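## Task

Push the C3 key most of the way down and hold it there while sounding D#4, then D4, then G4, then E4; only after that may C3 be released. C3 is the key at the player's far left and C5 at the far right, and a key counts as sounded once it travels most of its depth, with no feedback when it does. The attempt fails on any wrong key, any repeated note, two keys sounding together, or any note after E4. A result that holds only because the robot is still keeping it in place is not counted.

## Robot and tools

ROBOT. Two six-joint arms, left_arm and right_arm, face each other across a table. Each carries an identical right-handed five-finger hand, so hand numbers and axes mean the same thing on both; they are not mirrored. One arm can hold C3 while the other plays the melody.

FRAMES. World frame: origin on the table surface halfway between the arm bases, z = 0 at the table top, +z up, left_arm's base toward +y. The names left/right are labels, not image sides. Each hand has a hand point 0.05 m in front of the palm, where index pad and thumb tip meet in a pinch. Its axes: +z along the straightened fingers (fingertips 0.06 to 0.07 m past it), +y out of the palm, +x across the palm toward the little finger. A bracket at the wrist on the little-finger side sticks 0.03 m past the point in +y and 0.11 m across; it can strike keys or the other arm.

execute_actions(actions). actions is a list of actions; each action is a list of up to 15 rows, each row lasting one 1/30 s step; a short action repeats its last row to fill 15 steps. Every row is one flat list of 28 numbers in [-1, 1] covering both arms: left_arm dx, dy, dz, rx, ry, rz, then left_gripper little, ring, middle, index, thumb_bend, thumb_turn, force_limit, speed, then the same 14 for right_arm and right_gripper. dx..rz are an offset, not a pose: displacement of the hand point from its measured pose at the start of that action (for a call's first action, the last pose reported), expressed in the hand point's own axes. Every row is relative to that same start, not to the previous row. Scale: 1.0 = 0.6 m or 180 degrees; rx, ry, rz form one rotation vector. Each step the commanded pose is clipped to within 100 mm and 16 degrees of the measured pose, so big offsets need several actions. An empty list just returns state and images.

Hand numbers are absolute targets, not offsets. little, ring, middle, index: +1 straight, -1 curled into the palm. thumb_bend: +1 straight, -1 fully bent. thumb_turn: +1 beside the palm, -1 in front of it. A pinch is about index -0.22, thumb_bend -0.75, thumb_turn -0.57. force_limit maps -1..+1 to about 0..10 N at the fingertip (0..15 N for the thumb); it limits closing only. speed maps -1..+1 to nearly zero..full (full travel 0.6 s). There is no 'no change' value: to keep a hand as it is, resend the eight numbers last used for it, or before any, its hand_measured six values plus hand_force_limit and hand_speed. For pressing keys, extending one finger (e.g. index +1, others curled) gives a small contact point.

move(target, speed, stop_force, blocking). target is one 28-number row as above; its offsets are from the pose in the latest result showing one. Both hand points travel straight lines ending together, 0.5 to 10 s long. speed: m/s, 0.002 to 0.5, default 0.25 (turning up to twice that in rad/s). stop_force: N, 9 to 40, shared by both arms; an arm's path stops when its wrist sensor feels that much extra push against its direction for two steps, then backs to where it was two steps before. Use it with a slow speed to find a surface; do not rely on it while rotating, and omit it when lifting off something. blocking=false returns after 0.5 s while the move continues; not allowed with stop_force; follow with wait or stop before other commands. The result adds a 'move:' line: done, off_target, moving, held, contact or fault, plus limits such as paced (pose clipped) or held (steps blocked), and each hand point's distance from its target.

wait(seconds): 0 to 10, arms hold their last command. stop(): brakes a running move. zoom_image(camera, region): camera is cam_high, cam_low, cam_left_wrist or cam_right_wrist; region [x0, y0, x1, y1] in pixels, at most 504 by 504. Images arrive as cam_high, cam_left_wrist, cam_right_wrist, each 672x504. show_instructions(): shows reference images. finished_scene(scene): ends the current scene by its number; irreversible.

RESULTS. State line per arm: hand point position (m) and quaternion wxyz in the world frame, plus velocities. 'Hand target' lines show where the controller is heading. 'pose unreachable' means the clearance check altered that arm's command. Hand fields hold six values in motor order: hand_measured (position on the target scale), hand_stopped_by (moving, target, force, stalled, fault), hand_load_n (N, positive when pushed open). Wrist force/torque are in the end effector's axes, noisy by a few N, saturating near 50 N; a press reads as force pointing back into the arm.

CAUTIONS. Arms are stiff: commanding even slightly past a firm surface can trigger a fault. A joint torque over its limit (wrist joints 25.4 N m) or any outside force of 150 N halts that arm for 10 s. Press keys gently with small downward offsets or slow moves. Never let the arms collide or push on each other. Avoid brushing neighbouring keys, which would sound wrong notes, and release each melody key before the next so no note doubles or overlaps. Keep C3 held by the robot until the last note, and knock nothing off the table. Holding loads heats motors; a MOTOR HOT warning comes at 70 °C and brakes engage at 85 °C.

Each tool is called after "Call:" as a command line: name --argument value for each argument, lists and objects as JSON in quotes; but a table of rows of numbers goes row by row, as --pt "numbers of a row", without its own name.

Reference images:

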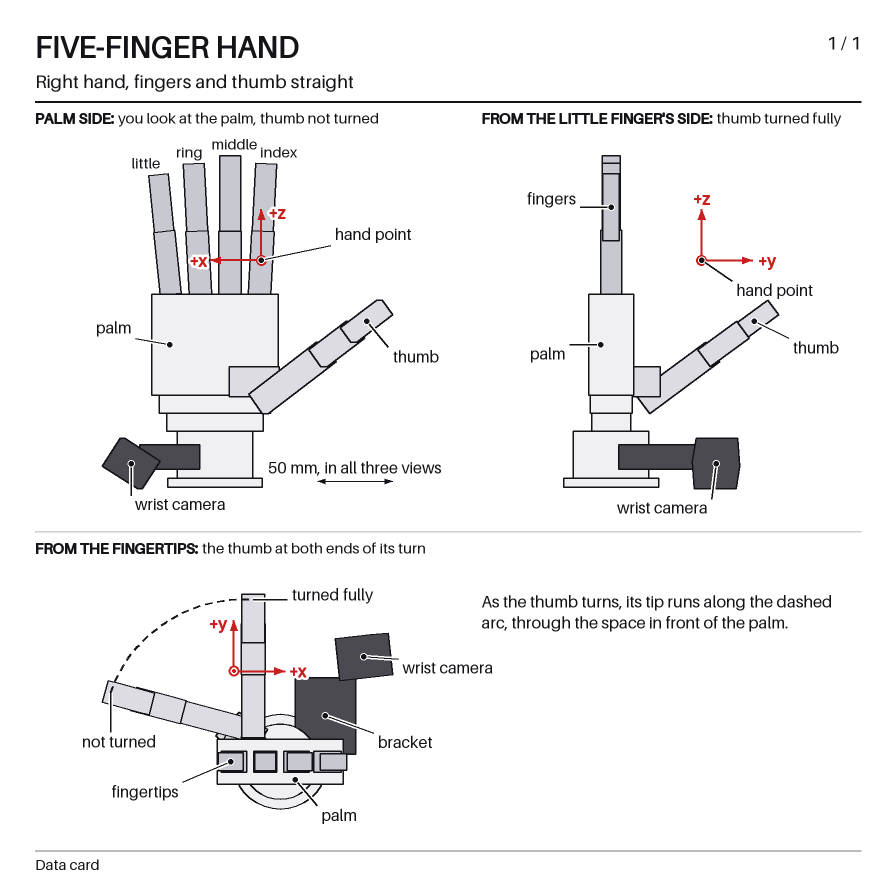

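## Session

Call:
execute_actions --actions '[]'

Scene clock: 0.00 s.
left_arm: end_effector_position=(+0.2702, +0.4982, +0.4753) hand_measured=(+1.000, +1.000, +1.000, +1.000, +1.000, +1.000) hand_load_n=(+0.0, +0.0, +0.0, +0.0, +0.0, +0.0) hand_stopped_by=(target, target, target, target, target, target) hand_force_limit=0.00 hand_speed=-0.80 end_effector_quat_wxyz=(+0.007, +0.254, +0.967, +0.007) end_effector_velocity=(+0.000, -0.000, -0.000) end_effector_angular_velocity=(-0.000, +0.000, -0.000) | right_arm: end_effector_position=(+0.0964, -0.3058, +0.4840) hand_measured=(+1.000, +1.000, +1.000, +1.000, +1.000, +1.000) hand_load_n=(+0.0, +0.0, +0.0, +0.0, +0.0, +0.0) hand_stopped_by=(target, target, target, target, target, target) hand_force_limit=0.00 hand_speed=-0.80 end_effector_quat_wxyz=(-0.014, -0.378, +0.926, +0.004) end_effector_velocity=(-0.000, -0.001, +0.001) end_effector_angular_velocity=(+0.001, -0.003, -0.002)
Joint positions: left_arm=[ 0.566 -1.711  1.343  1.935  1.551 -1.897] | right_arm=[-1.195 -1.695  1.312  1.981  1.56  -1.878]
Joint velocities: left_arm=[-0.     0.     0.    -0.001  0.001  0.   ] | right_arm=[-0.001 -0.003  0.    -0.     0.     0.   ]
Joint torques (N m, as the arm reports them, + toward a larger angle): no reading
Motor temperatures (°C, as the motors report them): left_arm=[24 26 24 29 34 34] | right_arm=[27 25 28 34 37 32]
Wrist force (N, on the end effector, along its own x y z axes, offset not removed): no reading
Wrist torque (N m, same axes, about the end effector's origin, offset not removed): no reading
Hand target (left_arm): +0.270, +0.498, +0.475; +0.007, +0.254, +0.967, +0.007
Hand target (right_arm): +0.096, -0.306, +0.484; -0.014, -0.378, +0.926, +0.004

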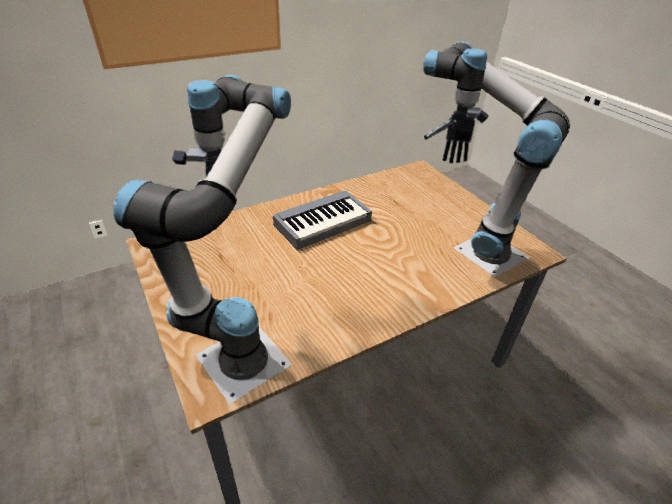

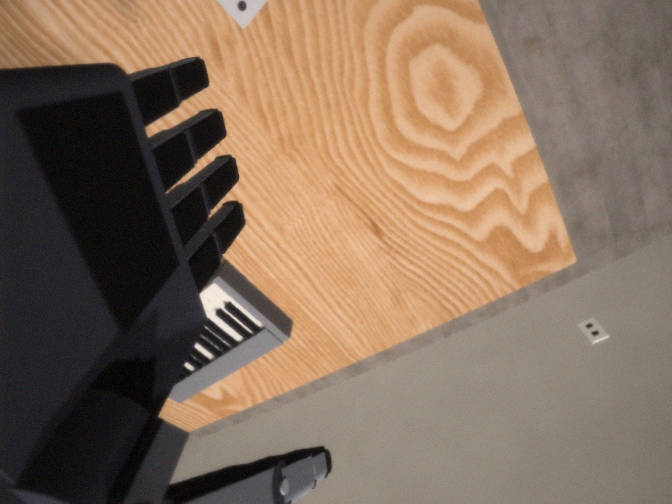

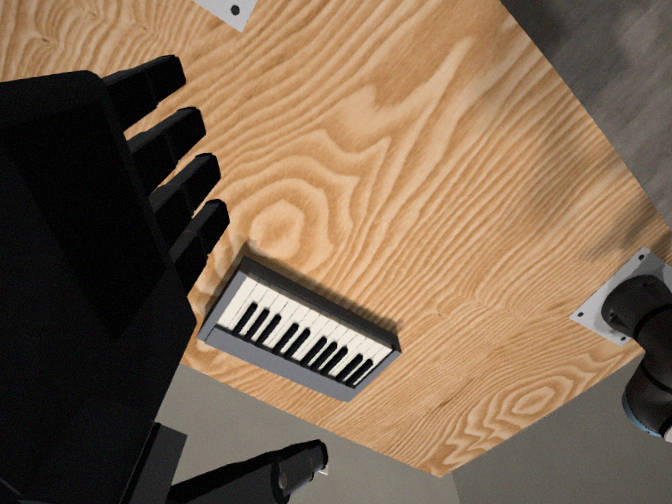

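Call:
zoom_image --camera "cam_high" --region '[260, 180, 390, 260]'

Call:
zoom_image --camera "cam_right_wrist" --region '[180, 240, 420, 420]'

Region (260, 180, 390, 260) of cam_high's 672x504 image, scaled by 3.877, with more detail than that image has; it fills the top 310 rows of this view, and the rest is white.

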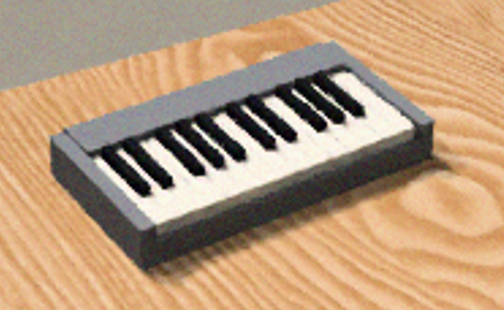

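Region (180, 240, 420, 420) of cam_right_wrist's 672x504 image, scaled by 2.100, with more detail than that image has; it fills the top 378 rows of this view, and the rest is white.

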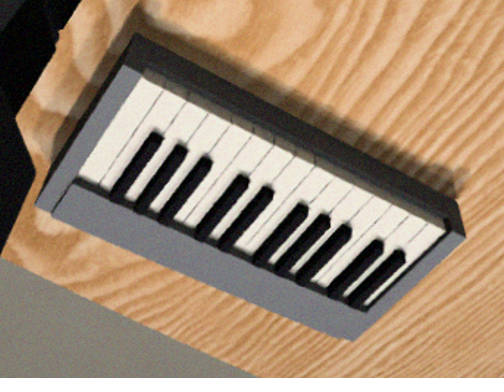

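Call:
move --target '[-0.3822,-0.4025,0.6388,0.1996,-0.3350,-0.5960, 1,-1,-1,-1,1,1,0,0, -0.5935,-0.0654,0.6175,0.2942,-0.1363,-0.2520, 1,1,1,1,1,1,0,0]' --speed 0.4

Scene clock: 8.20 s.
left_arm: end_effector_position=(+0.3572, +0.1789, +0.0907) hand_measured=(+1.000, -1.000, -1.000, -1.000, +1.000, +1.000) hand_load_n=(+0.0, +0.0, +0.0, +0.0, +0.0, +0.0) hand_stopped_by=(target, target, target, target, target, target) hand_force_limit=0.00 hand_speed=0.00 end_effector_quat_wxyz=(-0.353, +0.612, -0.612, +0.354) end_effector_velocity=(+0.001, -0.000, -0.001) end_effector_angular_velocity=(+0.000, +0.000, +0.014) | right_arm: end_effector_position=(+0.3668, -0.0850, +0.1047) hand_measured=(+1.000, +1.000, +1.000, +1.000, +1.000, +1.000) hand_load_n=(+0.0, +0.0, +0.0, +0.0, +0.0, +0.0) hand_stopped_by=(target, target, target, target, target, target) hand_force_limit=0.00 hand_speed=0.00 end_effector_quat_wxyz=(+0.338, -0.649, +0.605, -0.314) end_effector_velocity=(+0.001, +0.001, -0.001) end_effector_angular_velocity=(+0.000, -0.003, +0.003)
Joint positions: left_arm=[ 0.001 -1.101  1.778  0.611  0.546 -4.386] | right_arm=[-0.783 -1.084  1.533  0.343  2.204 -2.599]
Joint velocities: left_arm=[ 0.003  0.012 -0.009  0.015 -0.003 -0.021] | right_arm=[-0.001  0.001  0.002 -0.009 -0.001 -0.006]
Joint torques (N m, as the arm reports them, + toward a larger angle): left_arm=[  9.01 -24.21 -22.05   5.16  -3.89  -2.96] | right_arm=[ -8.11 -28.2   -4.17  -1.79  -1.53  -2.06]
Motor temperatures (°C, as the motors report them): left_arm=[24 26 24 29 34 34] | right_arm=[27 25 28 34 37 32]
Wrist force (N, on the end effector, along its own x y z axes, offset not removed): left_arm=[0.2 -0.7 -1.0] | right_arm=[1.5 1.1 -0.5]
Wrist torque (N m, same axes, about the end effector's origin, offset not removed): left_arm=[-0.28 -0.32 0.04] | right_arm=[0.15 -0.30 0.01]
Hand target (left_arm): +0.357, +0.179, +0.091; -0.354, +0.613, -0.612, +0.354
Hand target (right_arm): +0.367, -0.085, +0.105; -0.339, +0.649, -0.605, +0.314
Off the commanded pose (left_arm): 0.001 m, 0 deg.
Off the commanded pose (right_arm): 0.001 m, 0 deg.
move: done
camera_calibration (this result's frames):
cam_left_wrist: T_world_to_cam=[[-0.465641, 0.0773937, -0.881583, 0.236066], [-0.420541, 0.857154, 0.297374, -0.0293971], [0.778668, 0.509212, -0.366579, -0.200772], [0, 0, 0, 1]] pos_world=[0.253894, 0.109163, 0.143255]
cam_right_wrist: T_world_to_cam=[[-0.585087, 0.0573843, -0.808937, 0.296859], [-0.437997, 0.817137, 0.37476, 0.196261], [0.682518, 0.57358, -0.452963, -0.020417], [0, 0, 0, 1]] pos_world=[0.273585, -0.165696, 0.157342]

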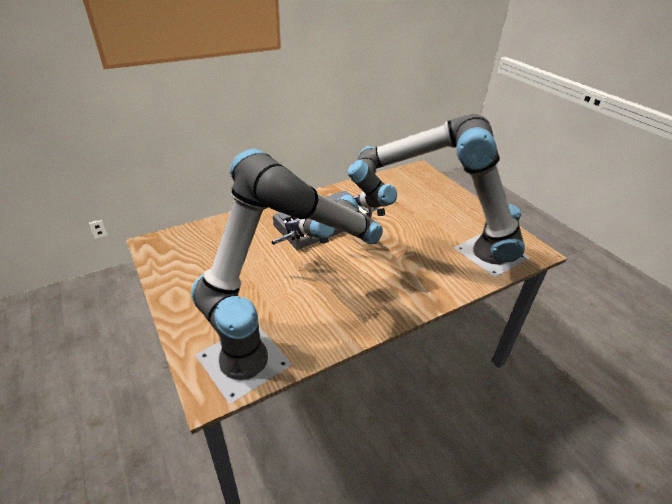

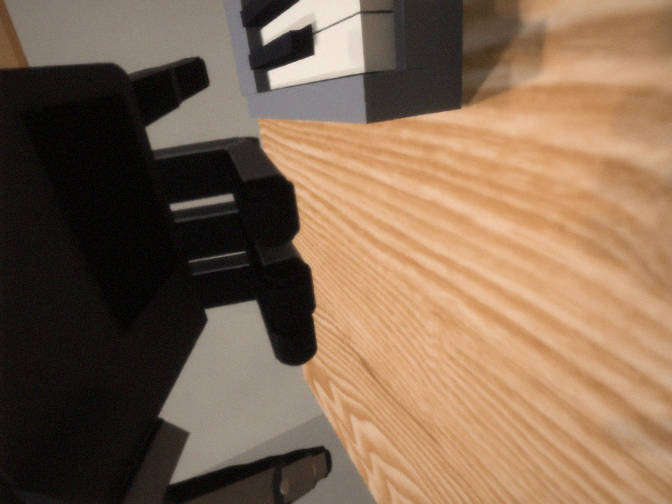

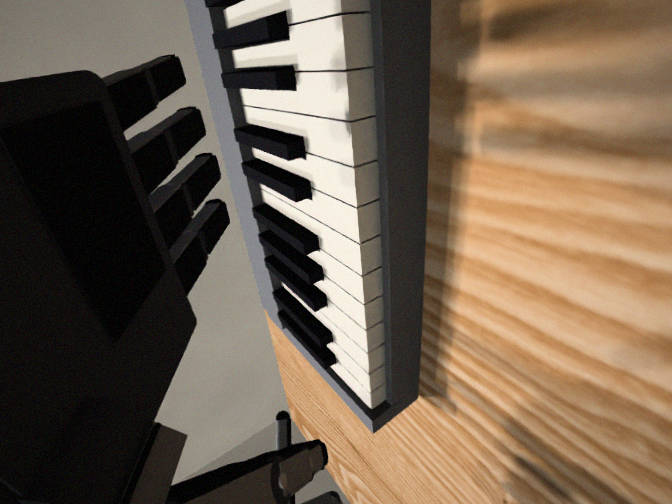

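Call:
zoom_image --camera "cam_left_wrist" --region '[160, 0, 480, 160]'

Call:
zoom_image --camera "cam_right_wrist" --region '[150, 0, 450, 260]'

Call:
zoom_image --camera "cam_high" --region '[260, 140, 420, 270]'

Region (160, 0, 480, 160) of cam_left_wrist's 672x504 image, scaled by 1.575, with more detail than that image has.

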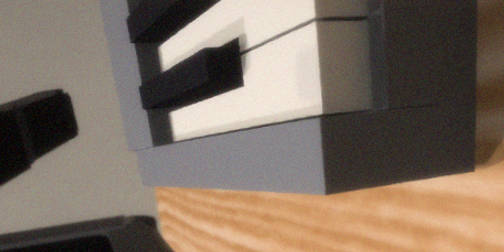

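Region (150, 0, 450, 260) of cam_right_wrist's 672x504 image, scaled by 1.680, with more detail than that image has; it fills the top 437 rows of this view, and the rest is white.

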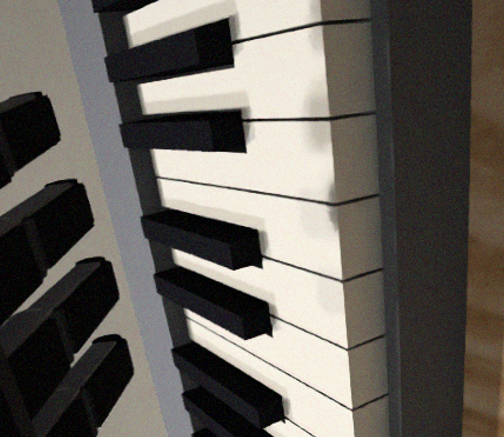

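Region (260, 140, 420, 270) of cam_high's 672x504 image, scaled by 3.150, with more detail than that image has; it fills the top 410 rows of this view, and the rest is white.

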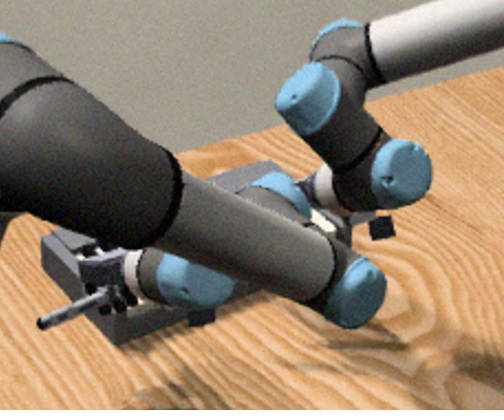

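Call:
zoom_image --camera "cam_right_wrist" --region '[220, 100, 380, 220]'

Call:
zoom_image --camera "cam_right_wrist" --region '[120, 40, 260, 250]'

Region (220, 100, 380, 220) of cam_right_wrist's 672x504 image, scaled by 3.150, with more detail than that image has; it fills the top 378 rows of this view, and the rest is white.

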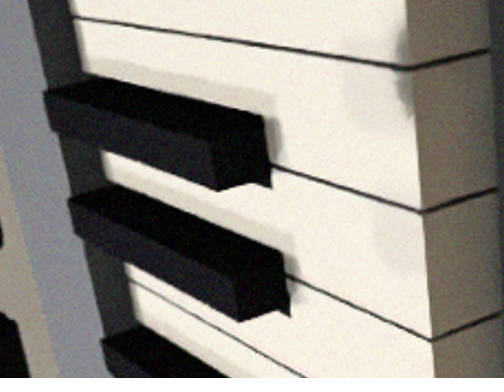

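Region (120, 40, 260, 250) of cam_right_wrist's 672x504 image, scaled by 2.400, with more detail than that image has.

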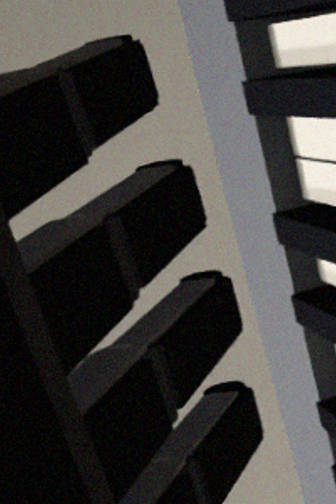

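Call:
move --target '[0.0058,0.0616,0.0433,0,0,0, 1,-1,-1,-1,1,1,0,0, 0.0270,0.0103,0.0988,0,0,0, 1,1,1,1,1,1,0,0]' --speed 0.1

Scene clock: 11.33 s.
left_arm: end_effector_position=(+0.3611, +0.1755, +0.0459) hand_measured=(+1.000, -1.000, -1.000, -1.000, +1.000, +1.000) hand_load_n=(+0.0, +0.0, +0.0, +0.0, +0.0, +0.0) hand_stopped_by=(target, target, target, target, target, target) hand_force_limit=0.00 hand_speed=0.00 end_effector_quat_wxyz=(-0.353, +0.612, -0.612, +0.354) end_effector_velocity=(+0.000, +0.000, -0.001) end_effector_angular_velocity=(-0.000, +0.000, +0.001) | right_arm: end_effector_position=(+0.4128, -0.0980, +0.0657) hand_measured=(+1.000, +1.000, +1.000, +1.000, +1.000, +1.000) hand_load_n=(+0.0, +0.0, +0.0, +0.0, +0.0, +0.0) hand_stopped_by=(target, target, target, target, target, target) hand_force_limit=0.00 hand_speed=0.00 end_effector_quat_wxyz=(+0.338, -0.649, +0.605, -0.314) end_effector_velocity=(+0.002, -0.001, -0.001) end_effector_angular_velocity=(-0.001, +0.000, +0.000)
Joint positions: left_arm=[ 0.009 -1.022  1.793  0.505  0.549 -4.371] | right_arm=[-0.871 -1.03   1.552  0.228  2.141 -2.673]
Joint velocities: left_arm=[ 0.001  0.001  0.    -0.003  0.     0.001] | right_arm=[-0.003  0.002  0.    -0.003 -0.002 -0.003]
Joint torques (N m, as the arm reports them, + toward a larger angle): left_arm=[  8.59 -23.76  -7.49  -0.17   1.52   2.61] | right_arm=[ -7.86 -30.73  -6.33  -2.02  -1.74  -2.09]
Motor temperatures (°C, as the motors report them): left_arm=[24 26 24 29 34 34] | right_arm=[27 25 28 34 37 32]
Wrist force (N, on the end effector, along its own x y z axes, offset not removed): left_arm=[0.5 -0.5 -0.5] | right_arm=[-1.3 1.9 0.4]
Wrist torque (N m, same axes, about the end effector's origin, offset not removed): left_arm=[-0.31 -0.29 -0.09] | right_arm=[0.20 0.15 -0.03]
Hand target (left_arm): +0.361, +0.175, +0.046; -0.353, +0.612, -0.612, +0.354
Hand target (right_arm): +0.413, -0.098, +0.066; -0.338, +0.649, -0.605, +0.314
Off the commanded pose (left_arm): 0.000 m, 0 deg.
Off the commanded pose (right_arm): 0.000 m, 0 deg.
move: done
camera_calibration (this result's frames):
cam_left_wrist: T_world_to_cam=[[-0.465661, 0.07738, -0.881574, 0.198646], [-0.420574, 0.857133, 0.297388, -0.011421], [0.778638, 0.509249, -0.36659, -0.218537], [0, 0, 0, 1]] pos_world=[0.25786, 0.105708, 0.0984037]
cam_right_wrist: T_world_to_cam=[[-0.584985, 0.0572994, -0.809017, 0.292893], [-0.438039, 0.817182, 0.374615, 0.241606], [0.682579, 0.573525, -0.45294, -0.0620446], [0, 0, 0, 1]] pos_world=[0.319521, -0.178635, 0.118344]

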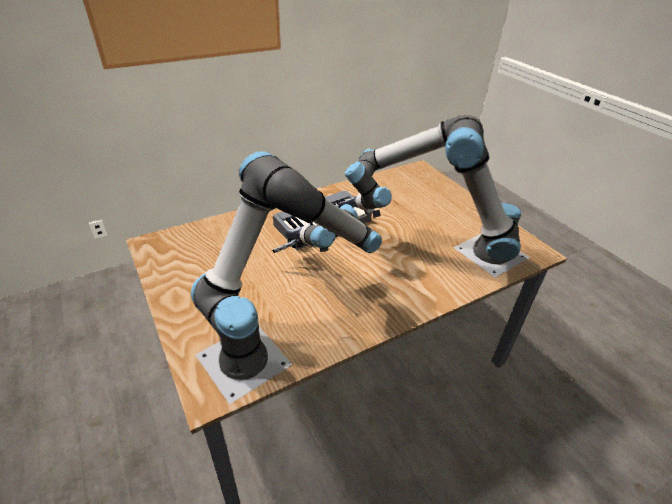

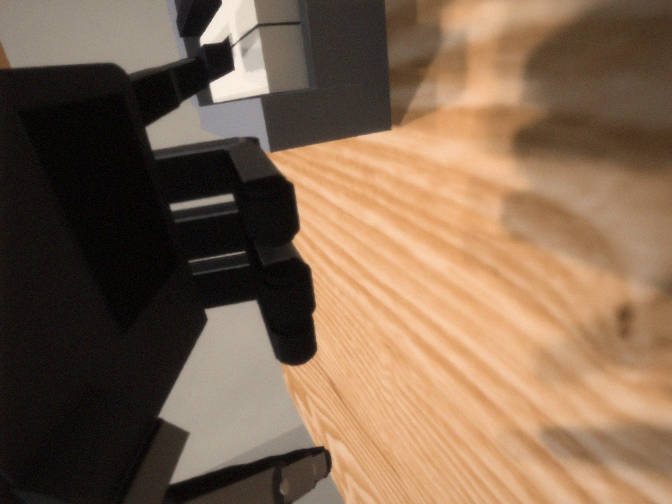

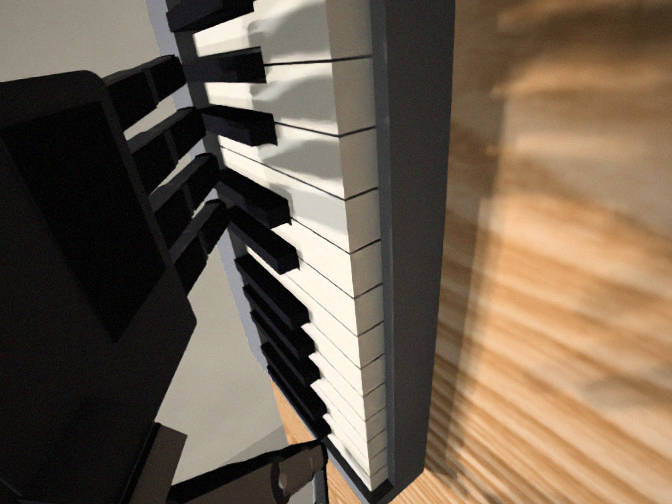

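Call:
zoom_image --camera "cam_left_wrist" --region '[150, 0, 330, 160]'

Call:
zoom_image --camera "cam_right_wrist" --region '[180, 100, 380, 300]'

Region (150, 0, 330, 160) of cam_left_wrist's 672x504 image, scaled by 2.800, with more detail than that image has.

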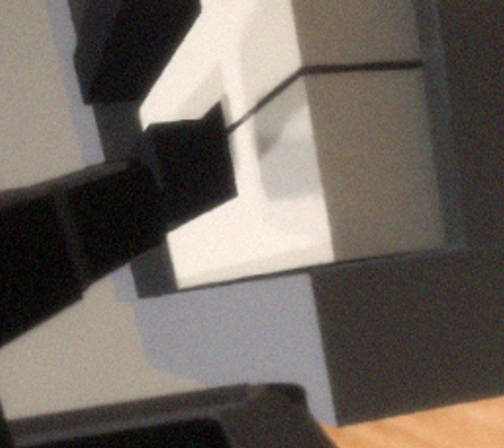

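Region (180, 100, 380, 300) of cam_right_wrist's 672x504 image, scaled by 2.520, with more detail than that image has.

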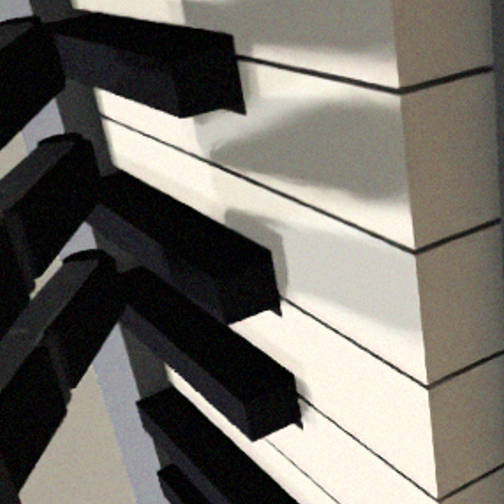

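Call:
execute_actions --actions '[[[0.0002,0.003,-0.0006,0,0,0, 1,-1,-1,-1,1,1,-0.4,-0.5, 0,0.0016,0.0011,0,0,0, 1,1,1,1,1,1,-0.4,-0.5],[0.0003,0.006,-0.0011,0,0,0, 1,-1,-1,-1,1,1,-0.4,-0.5, 0,0.0033,0.0023,0,0,0, 1,1,1,1,1,1,-0.4,-0.5],[0.0005,0.009,-0.0017,0,0,0, 1,-1,-1,-1,1,1,-0.4,-0.5, 0,0.0049,0.0034,0,0,0, 1,1,1,1,1,1,-0.4,-0.5],[0.0006,0.012,-0.0022,0,0,0, 1,-1,-1,-1,1,1,-0.4,-0.5, 0,0.0066,0.0046,0,0,0, 1,1,1,1,1,1,-0.4,-0.5],[0.0008,0.0151,-0.0028,0,0,0, 1,-1,-1,-1,1,1,-0.4,-0.5, 0,0.0082,0.0057,0,0,0, 1,1,1,1,1,1,-0.4,-0.5],[0.0008,0.0151,-0.0028,0,0,0, 0.88,-1,-1,-1,1,1,-0.4,-0.5, 0,0.0082,0.0057,0,0,0, 1,1,1,0.9,1,1,-0.4,-0.5]]]'

Scene clock: 12.87 s.
left_arm: end_effector_position=(+0.3553, +0.1750, +0.0391) hand_measured=(+0.880, -1.000, -1.000, -1.000, +1.000, +1.000) hand_load_n=(+0.0, +0.0, +0.0, +0.0, +0.0, +0.0) hand_stopped_by=(moving, target, target, target, target, target) hand_force_limit=-0.40 hand_speed=-0.50 end_effector_quat_wxyz=(-0.353, +0.612, -0.612, +0.354) end_effector_velocity=(-0.002, +0.000, -0.001) end_effector_angular_velocity=(+0.001, +0.000, +0.001) | right_arm: end_effector_position=(+0.4128, -0.0980, +0.0599) hand_measured=(+1.000, +1.000, +1.000, +0.900, +1.000, +1.000) hand_load_n=(+0.0, +0.0, +0.0, +1.0, +0.0, +0.0) hand_stopped_by=(target, target, target, target, target, target) hand_force_limit=-0.40 hand_speed=-0.50 end_effector_quat_wxyz=(+0.338, -0.649, +0.605, -0.314) end_effector_velocity=(-0.000, -0.000, -0.004) end_effector_angular_velocity=(-0.002, +0.002, -0.001)
Joint positions: left_arm=[-0.005 -1.01   1.803  0.505  0.545 -4.397] | right_arm=[-0.871 -1.024  1.558  0.216  2.141 -2.673]
Joint velocities: left_arm=[-0.004  0.003  0.003  0.003 -0.001 -0.009] | right_arm=[ 0.     0.005  0.002 -0.004  0.001  0.001]
Joint torques (N m, as the arm reports them, + toward a larger angle): left_arm=[-11.14 -24.47  -6.44   5.    -4.05  -2.69] | right_arm=[ 11.1  -29.23  -3.26  -1.86   2.32   1.9 ]
Motor temperatures (°C, as the motors report them): left_arm=[24 26 24 29 34 34] | right_arm=[27 25 28 34 37 32]
Wrist force (N, on the end effector, along its own x y z axes, offset not removed): left_arm=[1.6 1.7 0.5] | right_arm=[0.5 -0.2 -2.0]
Wrist torque (N m, same axes, about the end effector's origin, offset not removed): left_arm=[-0.15 -0.45 0.13] | right_arm=[0.33 -0.07 0.02]
Hand target (left_arm): +0.355, +0.175, +0.039; -0.353, +0.612, -0.612, +0.354
Hand target (right_arm): +0.413, -0.098, +0.060; -0.338, +0.649, -0.605, +0.314
Off the commanded pose (left_arm): 0.000 m, 0 deg.
Off the commanded pose (right_arm): 0.000 m, 0 deg.
camera_calibration (this result's frames):
cam_left_wrist: T_world_to_cam=[[-0.465634, 0.0773153, -0.881593, 0.18999], [-0.42051, 0.857203, 0.297278, -0.0114626], [0.778689, 0.509141, -0.366631, -0.216277], [0, 0, 0, 1]] pos_world=[0.252058, 0.105253, 0.0916072]
cam_right_wrist: T_world_to_cam=[[-0.584991, 0.0573134, -0.809012, 0.288191], [-0.438024, 0.817185, 0.374624, 0.243787], [0.682584, 0.573518, -0.452941, -0.0646775], [0, 0, 0, 1]] pos_world=[0.319522, -0.178643, 0.112526]

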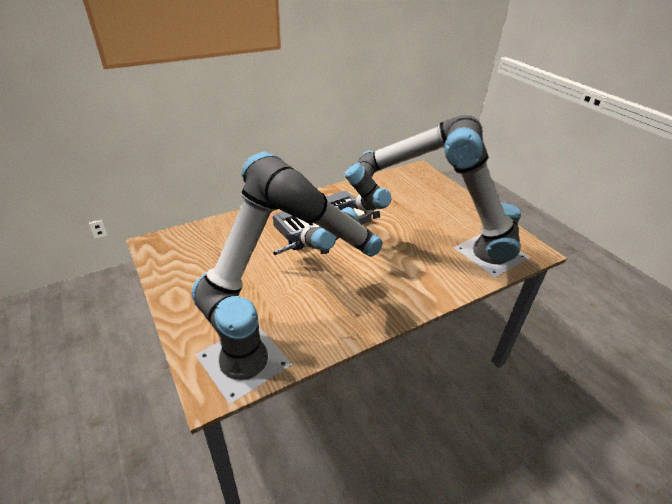

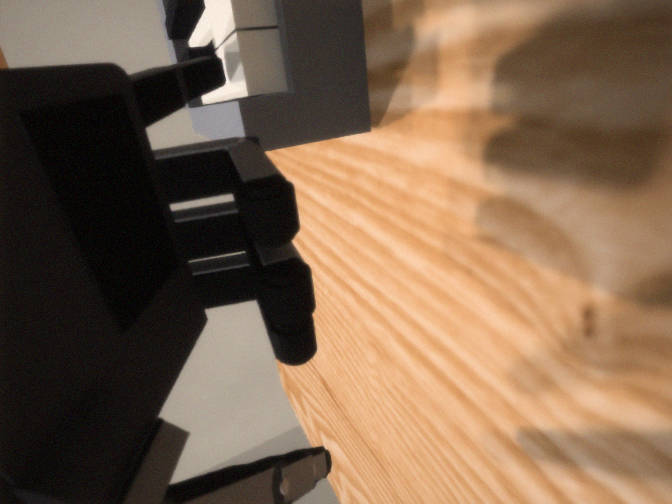

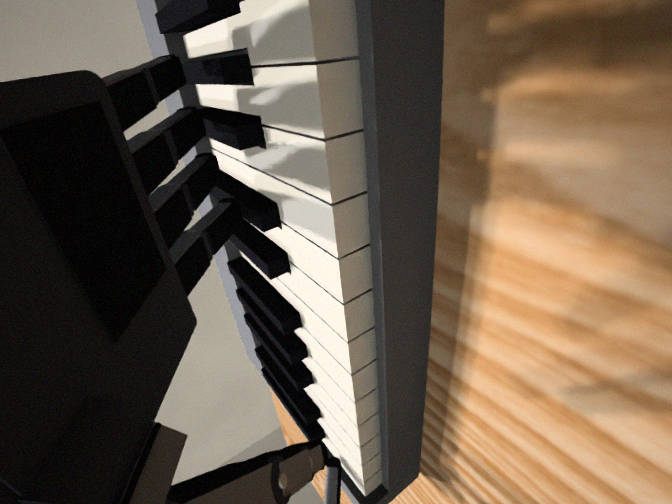

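The right index is already touching a key (1 N). Let me check.

Call:
zoom_image --camera "cam_right_wrist" --region '[190, 140, 330, 290]'

Call:
zoom_image --camera "cam_left_wrist" --region '[160, 0, 300, 140]'

Region (190, 140, 330, 290) of cam_right_wrist's 672x504 image, scaled by 3.360, with more detail than that image has; it fills the left 470 columns of this view, and the rest is white.

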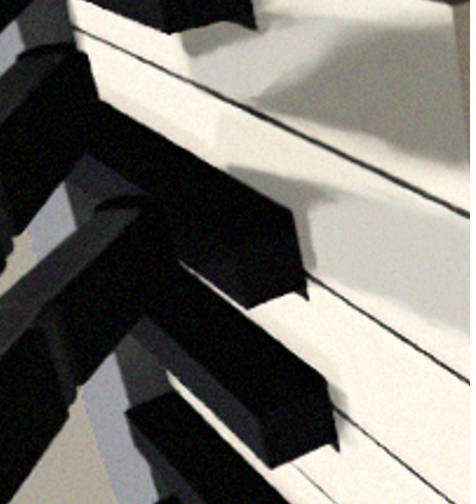

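Region (160, 0, 300, 140) of cam_left_wrist's 672x504 image, scaled by 3.600, with more detail than that image has.

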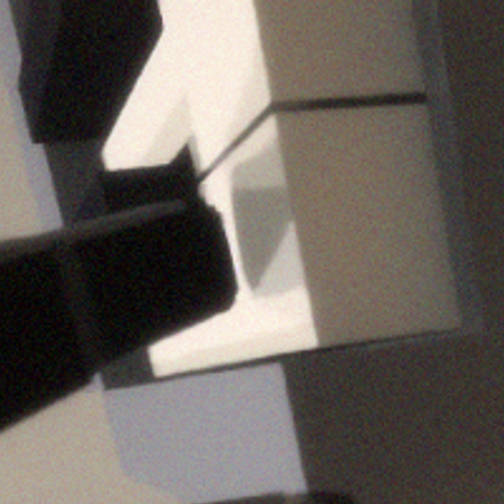

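Call:
execute_actions --actions '[[[0,0.0003,-0.0002,0,0,0, 0.5,-1,-1,-1,1,1,-0.4,-0.6, 0,0,0,0,0,0, 1,1,1,0.9,1,1,-0.4,-0.5]]]'

Call:
zoom_image --camera "cam_left_wrist" --region '[160, 0, 300, 140]'

Scene clock: 17.07 s.
left_arm: end_effector_position=(+0.3552, +0.1750, +0.0390) hand_measured=(+0.640, -1.000, -1.000, -1.000, +1.000, +1.000) hand_load_n=(+6.5, +0.0, +0.0, +0.0, +0.0, +0.0) hand_stopped_by=(force, target, target, target, target, target) hand_force_limit=-0.40 hand_speed=-0.60 end_effector_quat_wxyz=(-0.353, +0.612, -0.612, +0.354) end_effector_velocity=(-0.000, -0.001, +0.000) end_effector_angular_velocity=(-0.001, -0.000, -0.001) | right_arm: end_effector_position=(+0.4127, -0.0980, +0.0597) hand_measured=(+1.000, +1.000, +1.000, +0.900, +1.000, +1.000) hand_load_n=(+0.0, +0.0, +0.0, +1.0, +0.0, +0.0) hand_stopped_by=(target, target, target, target, target, target) hand_force_limit=-0.40 hand_speed=-0.50 end_effector_quat_wxyz=(+0.338, -0.649, +0.605, -0.314) end_effector_velocity=(+0.000, +0.000, +0.001) end_effector_angular_velocity=(+0.001, -0.000, -0.000)
Joint positions: left_arm=[-0.006 -1.01   1.803  0.505  0.545 -4.398] | right_arm=[-0.871 -1.023  1.558  0.216  2.141 -2.673]
Joint velocities: left_arm=[-0.002 -0.001 -0.    -0.    -0.    -0.   ] | right_arm=[ 0.    -0.001 -0.001  0.002  0.     0.001]
Joint torques (N m, as the arm reports them, + toward a larger angle): left_arm=[-10.32 -38.58  -4.58   5.    -1.43  -0.73] | right_arm=[  3.45 -55.95 -28.37   3.66   1.34   1.34]
Motor temperatures (°C, as the motors report them): left_arm=[24 26 24 29 34 34] | right_arm=[27 25 28 34 37 32]
Wrist force (N, on the end effector, along its own x y z axes, offset not removed): left_arm=[-0.8 -4.9 -0.4] | right_arm=[-0.4 1.6 -2.2]
Wrist torque (N m, same axes, about the end effector's origin, offset not removed): left_arm=[0.31 -0.09 -0.54] | right_arm=[0.61 -0.03 0.04]
Hand target (left_arm): +0.355, +0.175, +0.039; -0.353, +0.612, -0.612, +0.354
Hand target (right_arm): +0.413, -0.098, +0.060; -0.338, +0.649, -0.605, +0.314
Off the commanded pose (left_arm): 0.000 m, 0 deg.
Off the commanded pose (right_arm): 0.000 m, 0 deg.
camera_calibration (this result's frames):
cam_left_wrist: T_world_to_cam=[[-0.465579, 0.0773257, -0.881622, 0.189782], [-0.420576, 0.857168, 0.297285, -0.0114855], [0.778686, 0.509199, -0.366558, -0.216196], [0, 0, 0, 1]] pos_world=[0.251877, 0.105257, 0.0914825]
cam_right_wrist: T_world_to_cam=[[-0.585152, 0.0571308, -0.808908, 0.288056], [-0.43796, 0.817261, 0.374535, 0.243837], [0.682486, 0.573429, -0.453201, -0.0646459], [0, 0, 0, 1]] pos_world=[0.319467, -0.178665, 0.112388]

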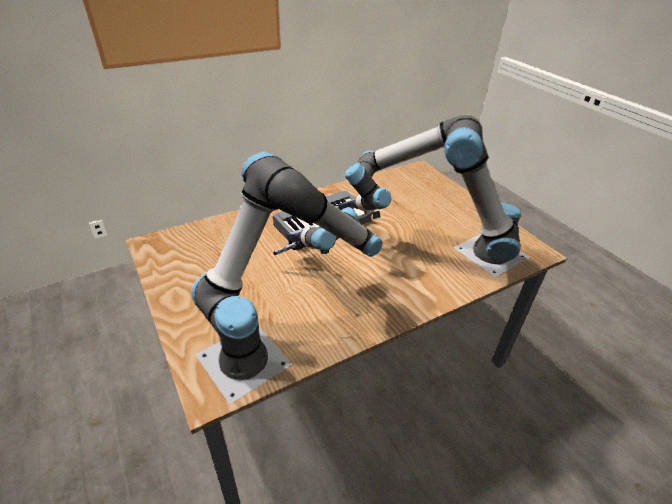

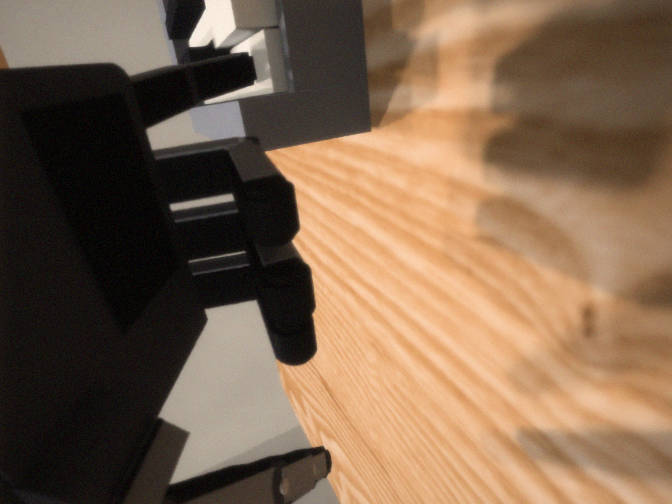

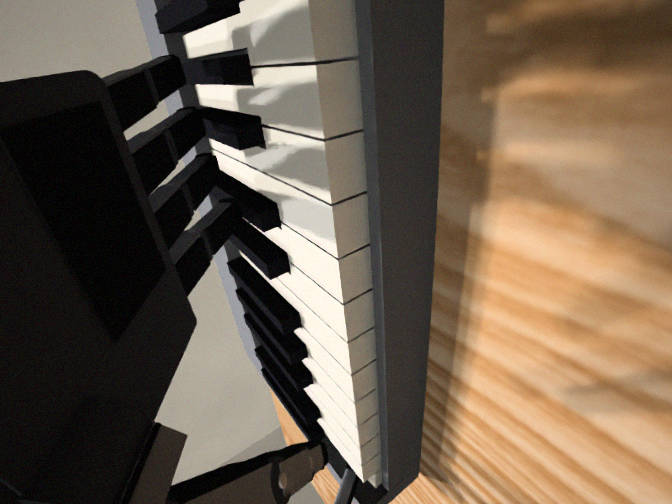

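Region (160, 0, 300, 140) of cam_left_wrist's 672x504 image, scaled by 3.600, with more detail than that image has.

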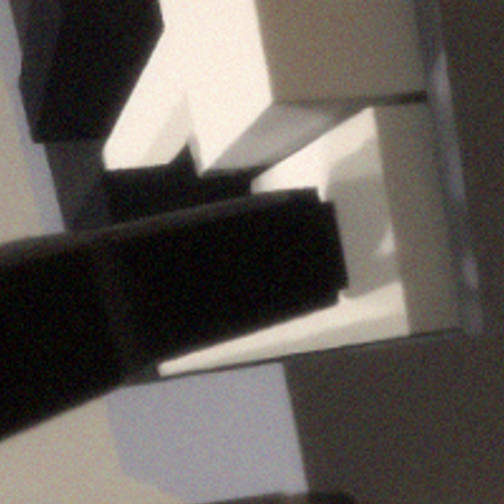

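Call:
execute_actions --actions '[[[0,0,0,0,0,0, 0.5,-1,-1,-1,1,1,-0.4,-0.6, 0,0,0,0,0,0, 1,1,1,0.55,1,1,-0.3,-0.6]]]'

Call:
zoom_image --camera "cam_right_wrist" --region '[190, 140, 330, 290]'

Scene clock: 17.63 s.
left_arm: end_effector_position=(+0.3552, +0.1750, +0.0390) hand_measured=(+0.640, -1.000, -1.000, -1.000, +1.000, +1.000) hand_load_n=(+6.0, +0.0, +0.0, +0.0, +0.0, +0.0) hand_stopped_by=(force, target, target, target, target, target) hand_force_limit=-0.40 hand_speed=-0.60 end_effector_quat_wxyz=(-0.353, +0.612, -0.612, +0.354) end_effector_velocity=(-0.001, -0.001, -0.000) end_effector_angular_velocity=(-0.001, +0.000, -0.002) | right_arm: end_effector_position=(+0.4128, -0.0980, +0.0598) hand_measured=(+1.000, +1.000, +1.000, +0.816, +1.000, +1.000) hand_load_n=(+0.0, +0.0, +0.0, +7.0, +0.0, +0.0) hand_stopped_by=(target, target, target, force, target, target) hand_force_limit=-0.30 hand_speed=-0.60 end_effector_quat_wxyz=(+0.338, -0.649, +0.605, -0.314) end_effector_velocity=(+0.000, +0.000, +0.000) end_effector_angular_velocity=(+0.000, -0.000, -0.000)
Joint positions: left_arm=[-0.006 -1.01   1.803  0.505  0.545 -4.398] | right_arm=[-0.871 -1.023  1.558  0.216  2.141 -2.673]
Joint velocities: left_arm=[-0.002  0.     0.    -0.002  0.     0.   ] | right_arm=[-0.     0.    -0.    -0.001 -0.    -0.   ]
Joint torques (N m, as the arm reports them, + toward a larger angle): left_arm=[ -9.52 -33.26  -4.9    5.01   0.45  -0.47] | right_arm=[  2.3  -46.12 -16.39   3.31   1.03   1.17]
Motor temperatures (°C, as the motors report them): left_arm=[24 26 24 29 34 34] | right_arm=[27 25 28 34 37 32]
Wrist force (N, on the end effector, along its own x y z axes, offset not removed): left_arm=[-1.3 -5.8 -2.5] | right_arm=[1.2 -5.1 -1.8]
Wrist torque (N m, same axes, about the end effector's origin, offset not removed): left_arm=[0.22 0.28 -0.62] | right_arm=[0.77 -0.17 0.04]
Hand target (left_arm): +0.355, +0.175, +0.039; -0.353, +0.612, -0.612, +0.354
Hand target (right_arm): +0.413, -0.098, +0.060; -0.338, +0.649, -0.605, +0.314
Off the commanded pose (left_arm): 0.000 m, 0 deg.
Off the commanded pose (right_arm): 0.000 m, 0 deg.
camera_calibration (this result's frames):
cam_left_wrist: T_world_to_cam=[[-0.465571, 0.0772799, -0.88163, 0.189808], [-0.420579, 0.857184, 0.297237, -0.0114859], [0.778689, 0.50918, -0.366578, -0.216182], [0, 0, 0, 1]] pos_world=[0.251877, 0.105253, 0.0915067]
cam_right_wrist: T_world_to_cam=[[-0.58508, 0.057205, -0.808956, 0.288108], [-0.437994, 0.817226, 0.37457, 0.243808], [0.682527, 0.573471, -0.453087, -0.064666], [0, 0, 0, 1]] pos_world=[0.319489, -0.178643, 0.112444]

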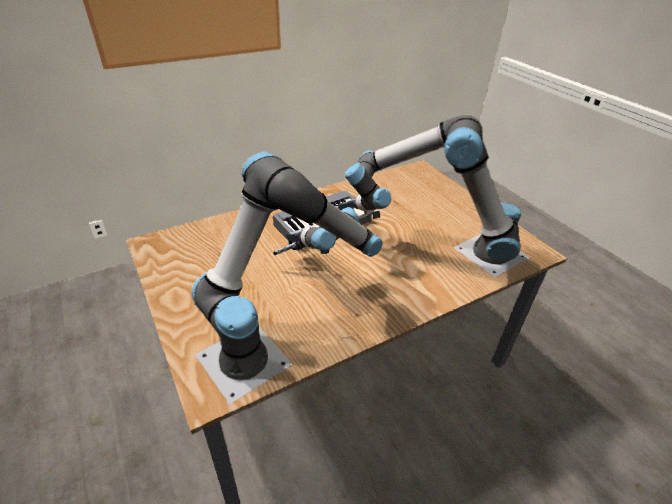

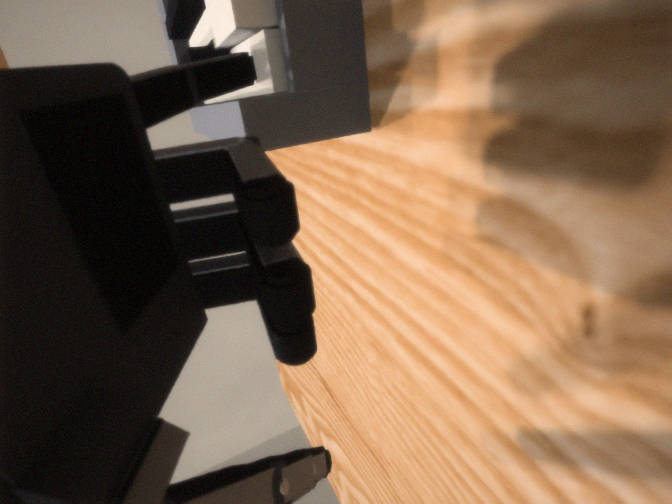

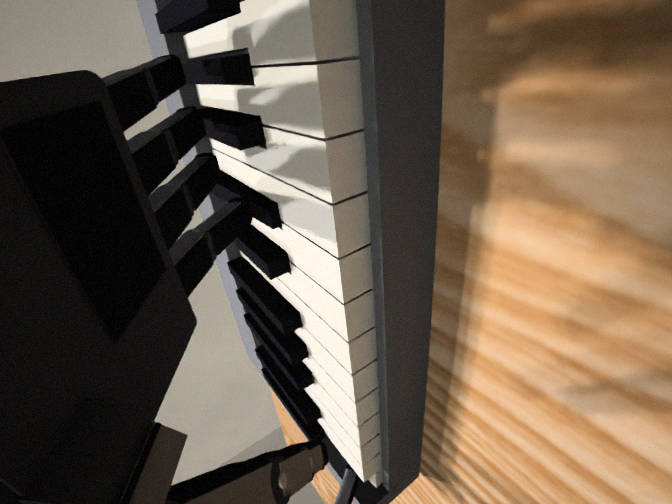

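Region (190, 140, 330, 290) of cam_right_wrist's 672x504 image, scaled by 3.360, with more detail than that image has; it fills the left 470 columns of this view, and the rest is white.

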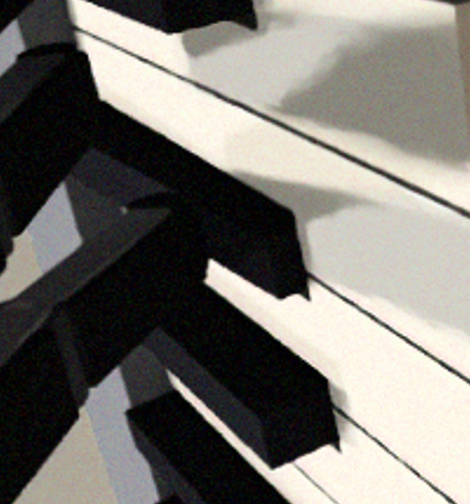

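Call:
zoom_image --camera "cam_right_wrist" --region '[215, 180, 295, 250]'

Region (215, 180, 295, 250) of cam_right_wrist's 672x504 image, scaled by 6.300, with more detail than that image has; it fills the top 441 rows of this view, and the rest is white.

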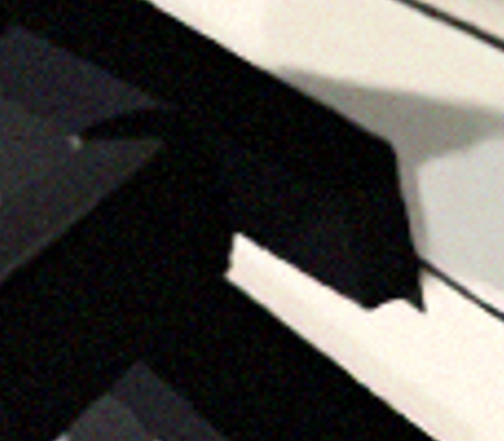

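Call:
execute_actions --actions '[[[0,0,0,0,0,0, 0.5,-1,-1,-1,1,1,-0.4,-0.6, 0,0,0,0,0,0, 1,1,1,1,1,1,-0.3,0],[0,0,0,0,0,0, 0.5,-1,-1,-1,1,1,-0.4,-0.6, 0,0,0,0,0,0, 1,1,1,1,1,1,-0.3,0],[0,0,0,0,0,0, 0.5,-1,-1,-1,1,1,-0.4,-0.6, 0,0,0,0,0,0, 1,1,1,1,1,1,-0.3,0],[0,0,0,0,0,0, 0.5,-1,-1,-1,1,1,-0.4,-0.6, -0.0006,0.0014,-0.002,0,0,0, 1,1,1,1,1,1,-0.3,0],[0,0,0,0,0,0, 0.5,-1,-1,-1,1,1,-0.4,-0.6, -0.0022,0.0046,-0.0066,0,0,0, 1,1,1,1,1,1,-0.3,0],[0,0,0,0,0,0, 0.5,-1,-1,-1,1,1,-0.4,-0.6, -0.0043,0.0092,-0.0131,0,0,0, 1,1,1,1,1,1,-0.3,0],[0,0,0,0,0,0, 0.5,-1,-1,-1,1,1,-0.4,-0.6, -0.0069,0.0147,-0.021,0,0,0, 1,1,1,1,1,1,-0.3,0],[0,0,0,0,0,0, 0.5,-1,-1,-1,1,1,-0.4,-0.6, -0.0097,0.0207,-0.0295,0,0,0, 1,1,1,1,1,1,-0.3,0],[0,0,0,0,0,0, 0.5,-1,-1,-1,1,1,-0.4,-0.6, -0.0125,0.0266,-0.038,0,0,0, 1,1,1,1,1,1,-0.3,0],[0,0,0,0,0,0, 0.5,-1,-1,-1,1,1,-0.4,-0.6, -0.0151,0.0321,-0.0459,0,0,0, 1,1,1,1,1,1,-0.3,0],[0,0,0,0,0,0, 0.5,-1,-1,-1,1,1,-0.4,-0.6, -0.0176,0.0376,-0.0538,0,0,0, 1,1,1,1,1,1,-0.3,0],[0,0,0,0,0,0, 0.5,-1,-1,-1,1,1,-0.4,-0.6, -0.0196,0.0418,-0.0597,0,0,0, 1,1,1,1,1,1,-0.3,0],[0,0,0,0,0,0, 0.5,-1,-1,-1,1,1,-0.4,-0.6, -0.0209,0.0445,-0.0636,0,0,0, 1,1,1,1,1,1,-0.3,0],[0,0,0,0,0,0, 0.5,-1,-1,-1,1,1,-0.4,-0.6, -0.0215,0.0459,-0.0656,0,0,0, 1,1,1,1,1,1,-0.3,0]]]'

Scene clock: 19.07 s.
left_arm: end_effector_position=(+0.3552, +0.1750, +0.0390) hand_measured=(+0.640, -1.000, -1.000, -1.000, +1.000, +1.000) hand_load_n=(+6.0, +0.0, +0.0, +0.0, +0.0, +0.0) hand_stopped_by=(force, target, target, target, target, target) hand_force_limit=-0.40 hand_speed=-0.60 end_effector_quat_wxyz=(-0.353, +0.612, -0.612, +0.354) end_effector_velocity=(-0.000, +0.000, +0.000) end_effector_angular_velocity=(+0.001, +0.000, -0.000) | right_arm: end_effector_position=(+0.3772, -0.0913, +0.0596) hand_measured=(+1.000, +1.000, +1.000, +1.000, +1.000, +1.000) hand_load_n=(+0.0, +0.0, +0.0, +0.0, +0.0, +0.0) hand_stopped_by=(target, target, target, target, target, target) hand_force_limit=-0.30 hand_speed=0.00 end_effector_quat_wxyz=(+0.338, -0.649, +0.604, -0.314) end_effector_velocity=(-0.120, +0.025, +0.003) end_effector_angular_velocity=(+0.006, -0.003, +0.005)
Joint positions: left_arm=[-0.006 -1.01   1.803  0.505  0.545 -4.398] | right_arm=[-0.808 -1.039  1.59   0.228  2.185 -2.622]
Joint velocities: left_arm=[-0.    -0.     0.     0.001  0.    -0.   ] | right_arm=[ 0.22  -0.044  0.087  0.058  0.152  0.186]
Joint torques (N m, as the arm reports them, + toward a larger angle): left_arm=[-10.42 -26.59  -6.56   4.75   0.24  -0.41] | right_arm=[  8.82 -54.21  -2.68   3.76   2.96   2.69]
Motor temperatures (°C, as the motors report them): left_arm=[24 26 24 29 34 34] | right_arm=[27 25 28 34 37 32]
Wrist force (N, on the end effector, along its own x y z axes, offset not removed): left_arm=[0.2 -8.3 0.2] | right_arm=[1.7 2.4 -1.7]
Wrist torque (N m, same axes, about the end effector's origin, offset not removed): left_arm=[-0.21 -0.21 -0.48] | right_arm=[0.48 -0.23 0.06]
Hand target (left_arm): +0.355, +0.175, +0.039; -0.353, +0.612, -0.612, +0.354
Hand target (right_arm): +0.364, -0.089, +0.060; -0.339, +0.649, -0.605, +0.314
Off the commanded pose (left_arm): 0.000 m, 0 deg.
Off the commanded pose (right_arm): 0.014 m, 0 deg.
camera_calibration (this result's frames):
cam_left_wrist: T_world_to_cam=[[-0.465571, 0.0772797, -0.88163, 0.189808], [-0.420579, 0.857184, 0.297236, -0.0114859], [0.778689, 0.50918, -0.366578, -0.216182], [0, 0, 0, 1]] pos_world=[0.251877, 0.105253, 0.0915068]
cam_right_wrist: T_world_to_cam=[[-0.585286, 0.0564225, -0.808862, 0.266757], [-0.438972, 0.816685, 0.374605, 0.223184], [0.681722, 0.574318, -0.453226, -0.0439844], [0, 0, 0, 1]] pos_world=[0.284086, -0.172061, 0.112229]

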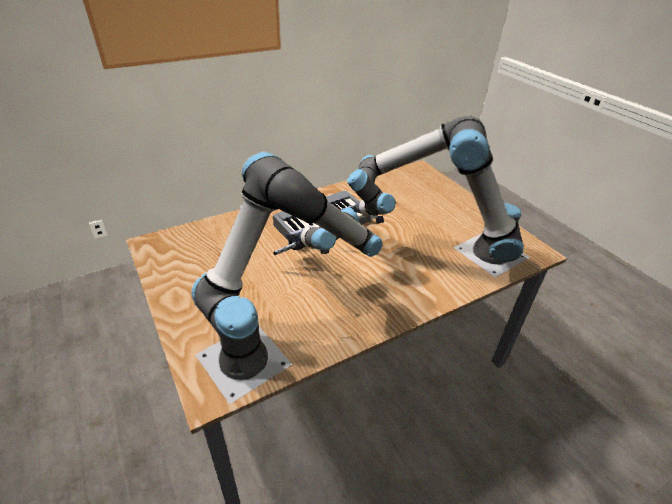

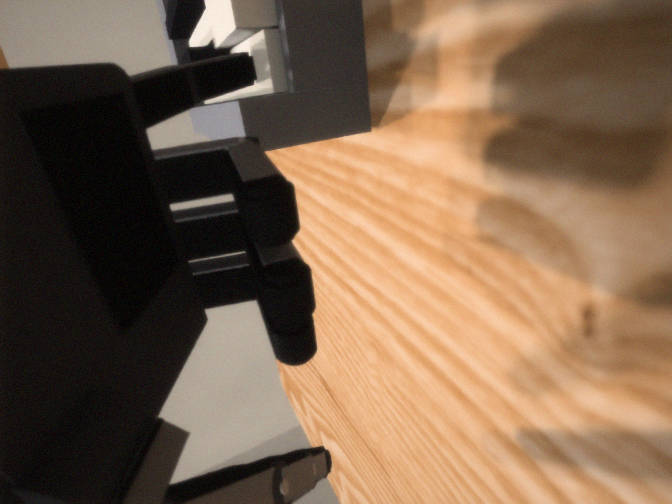

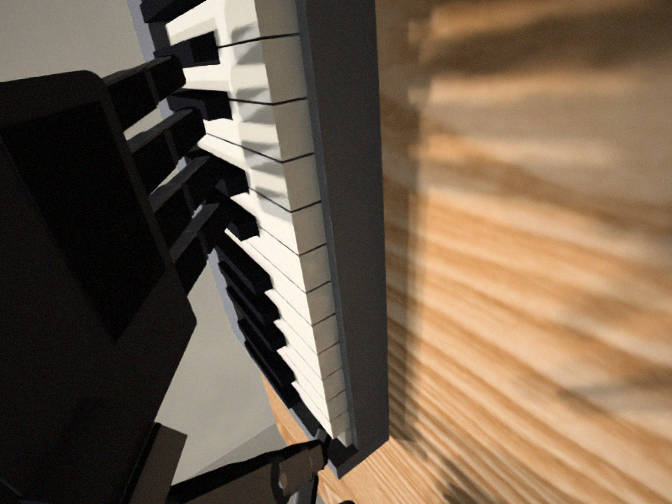

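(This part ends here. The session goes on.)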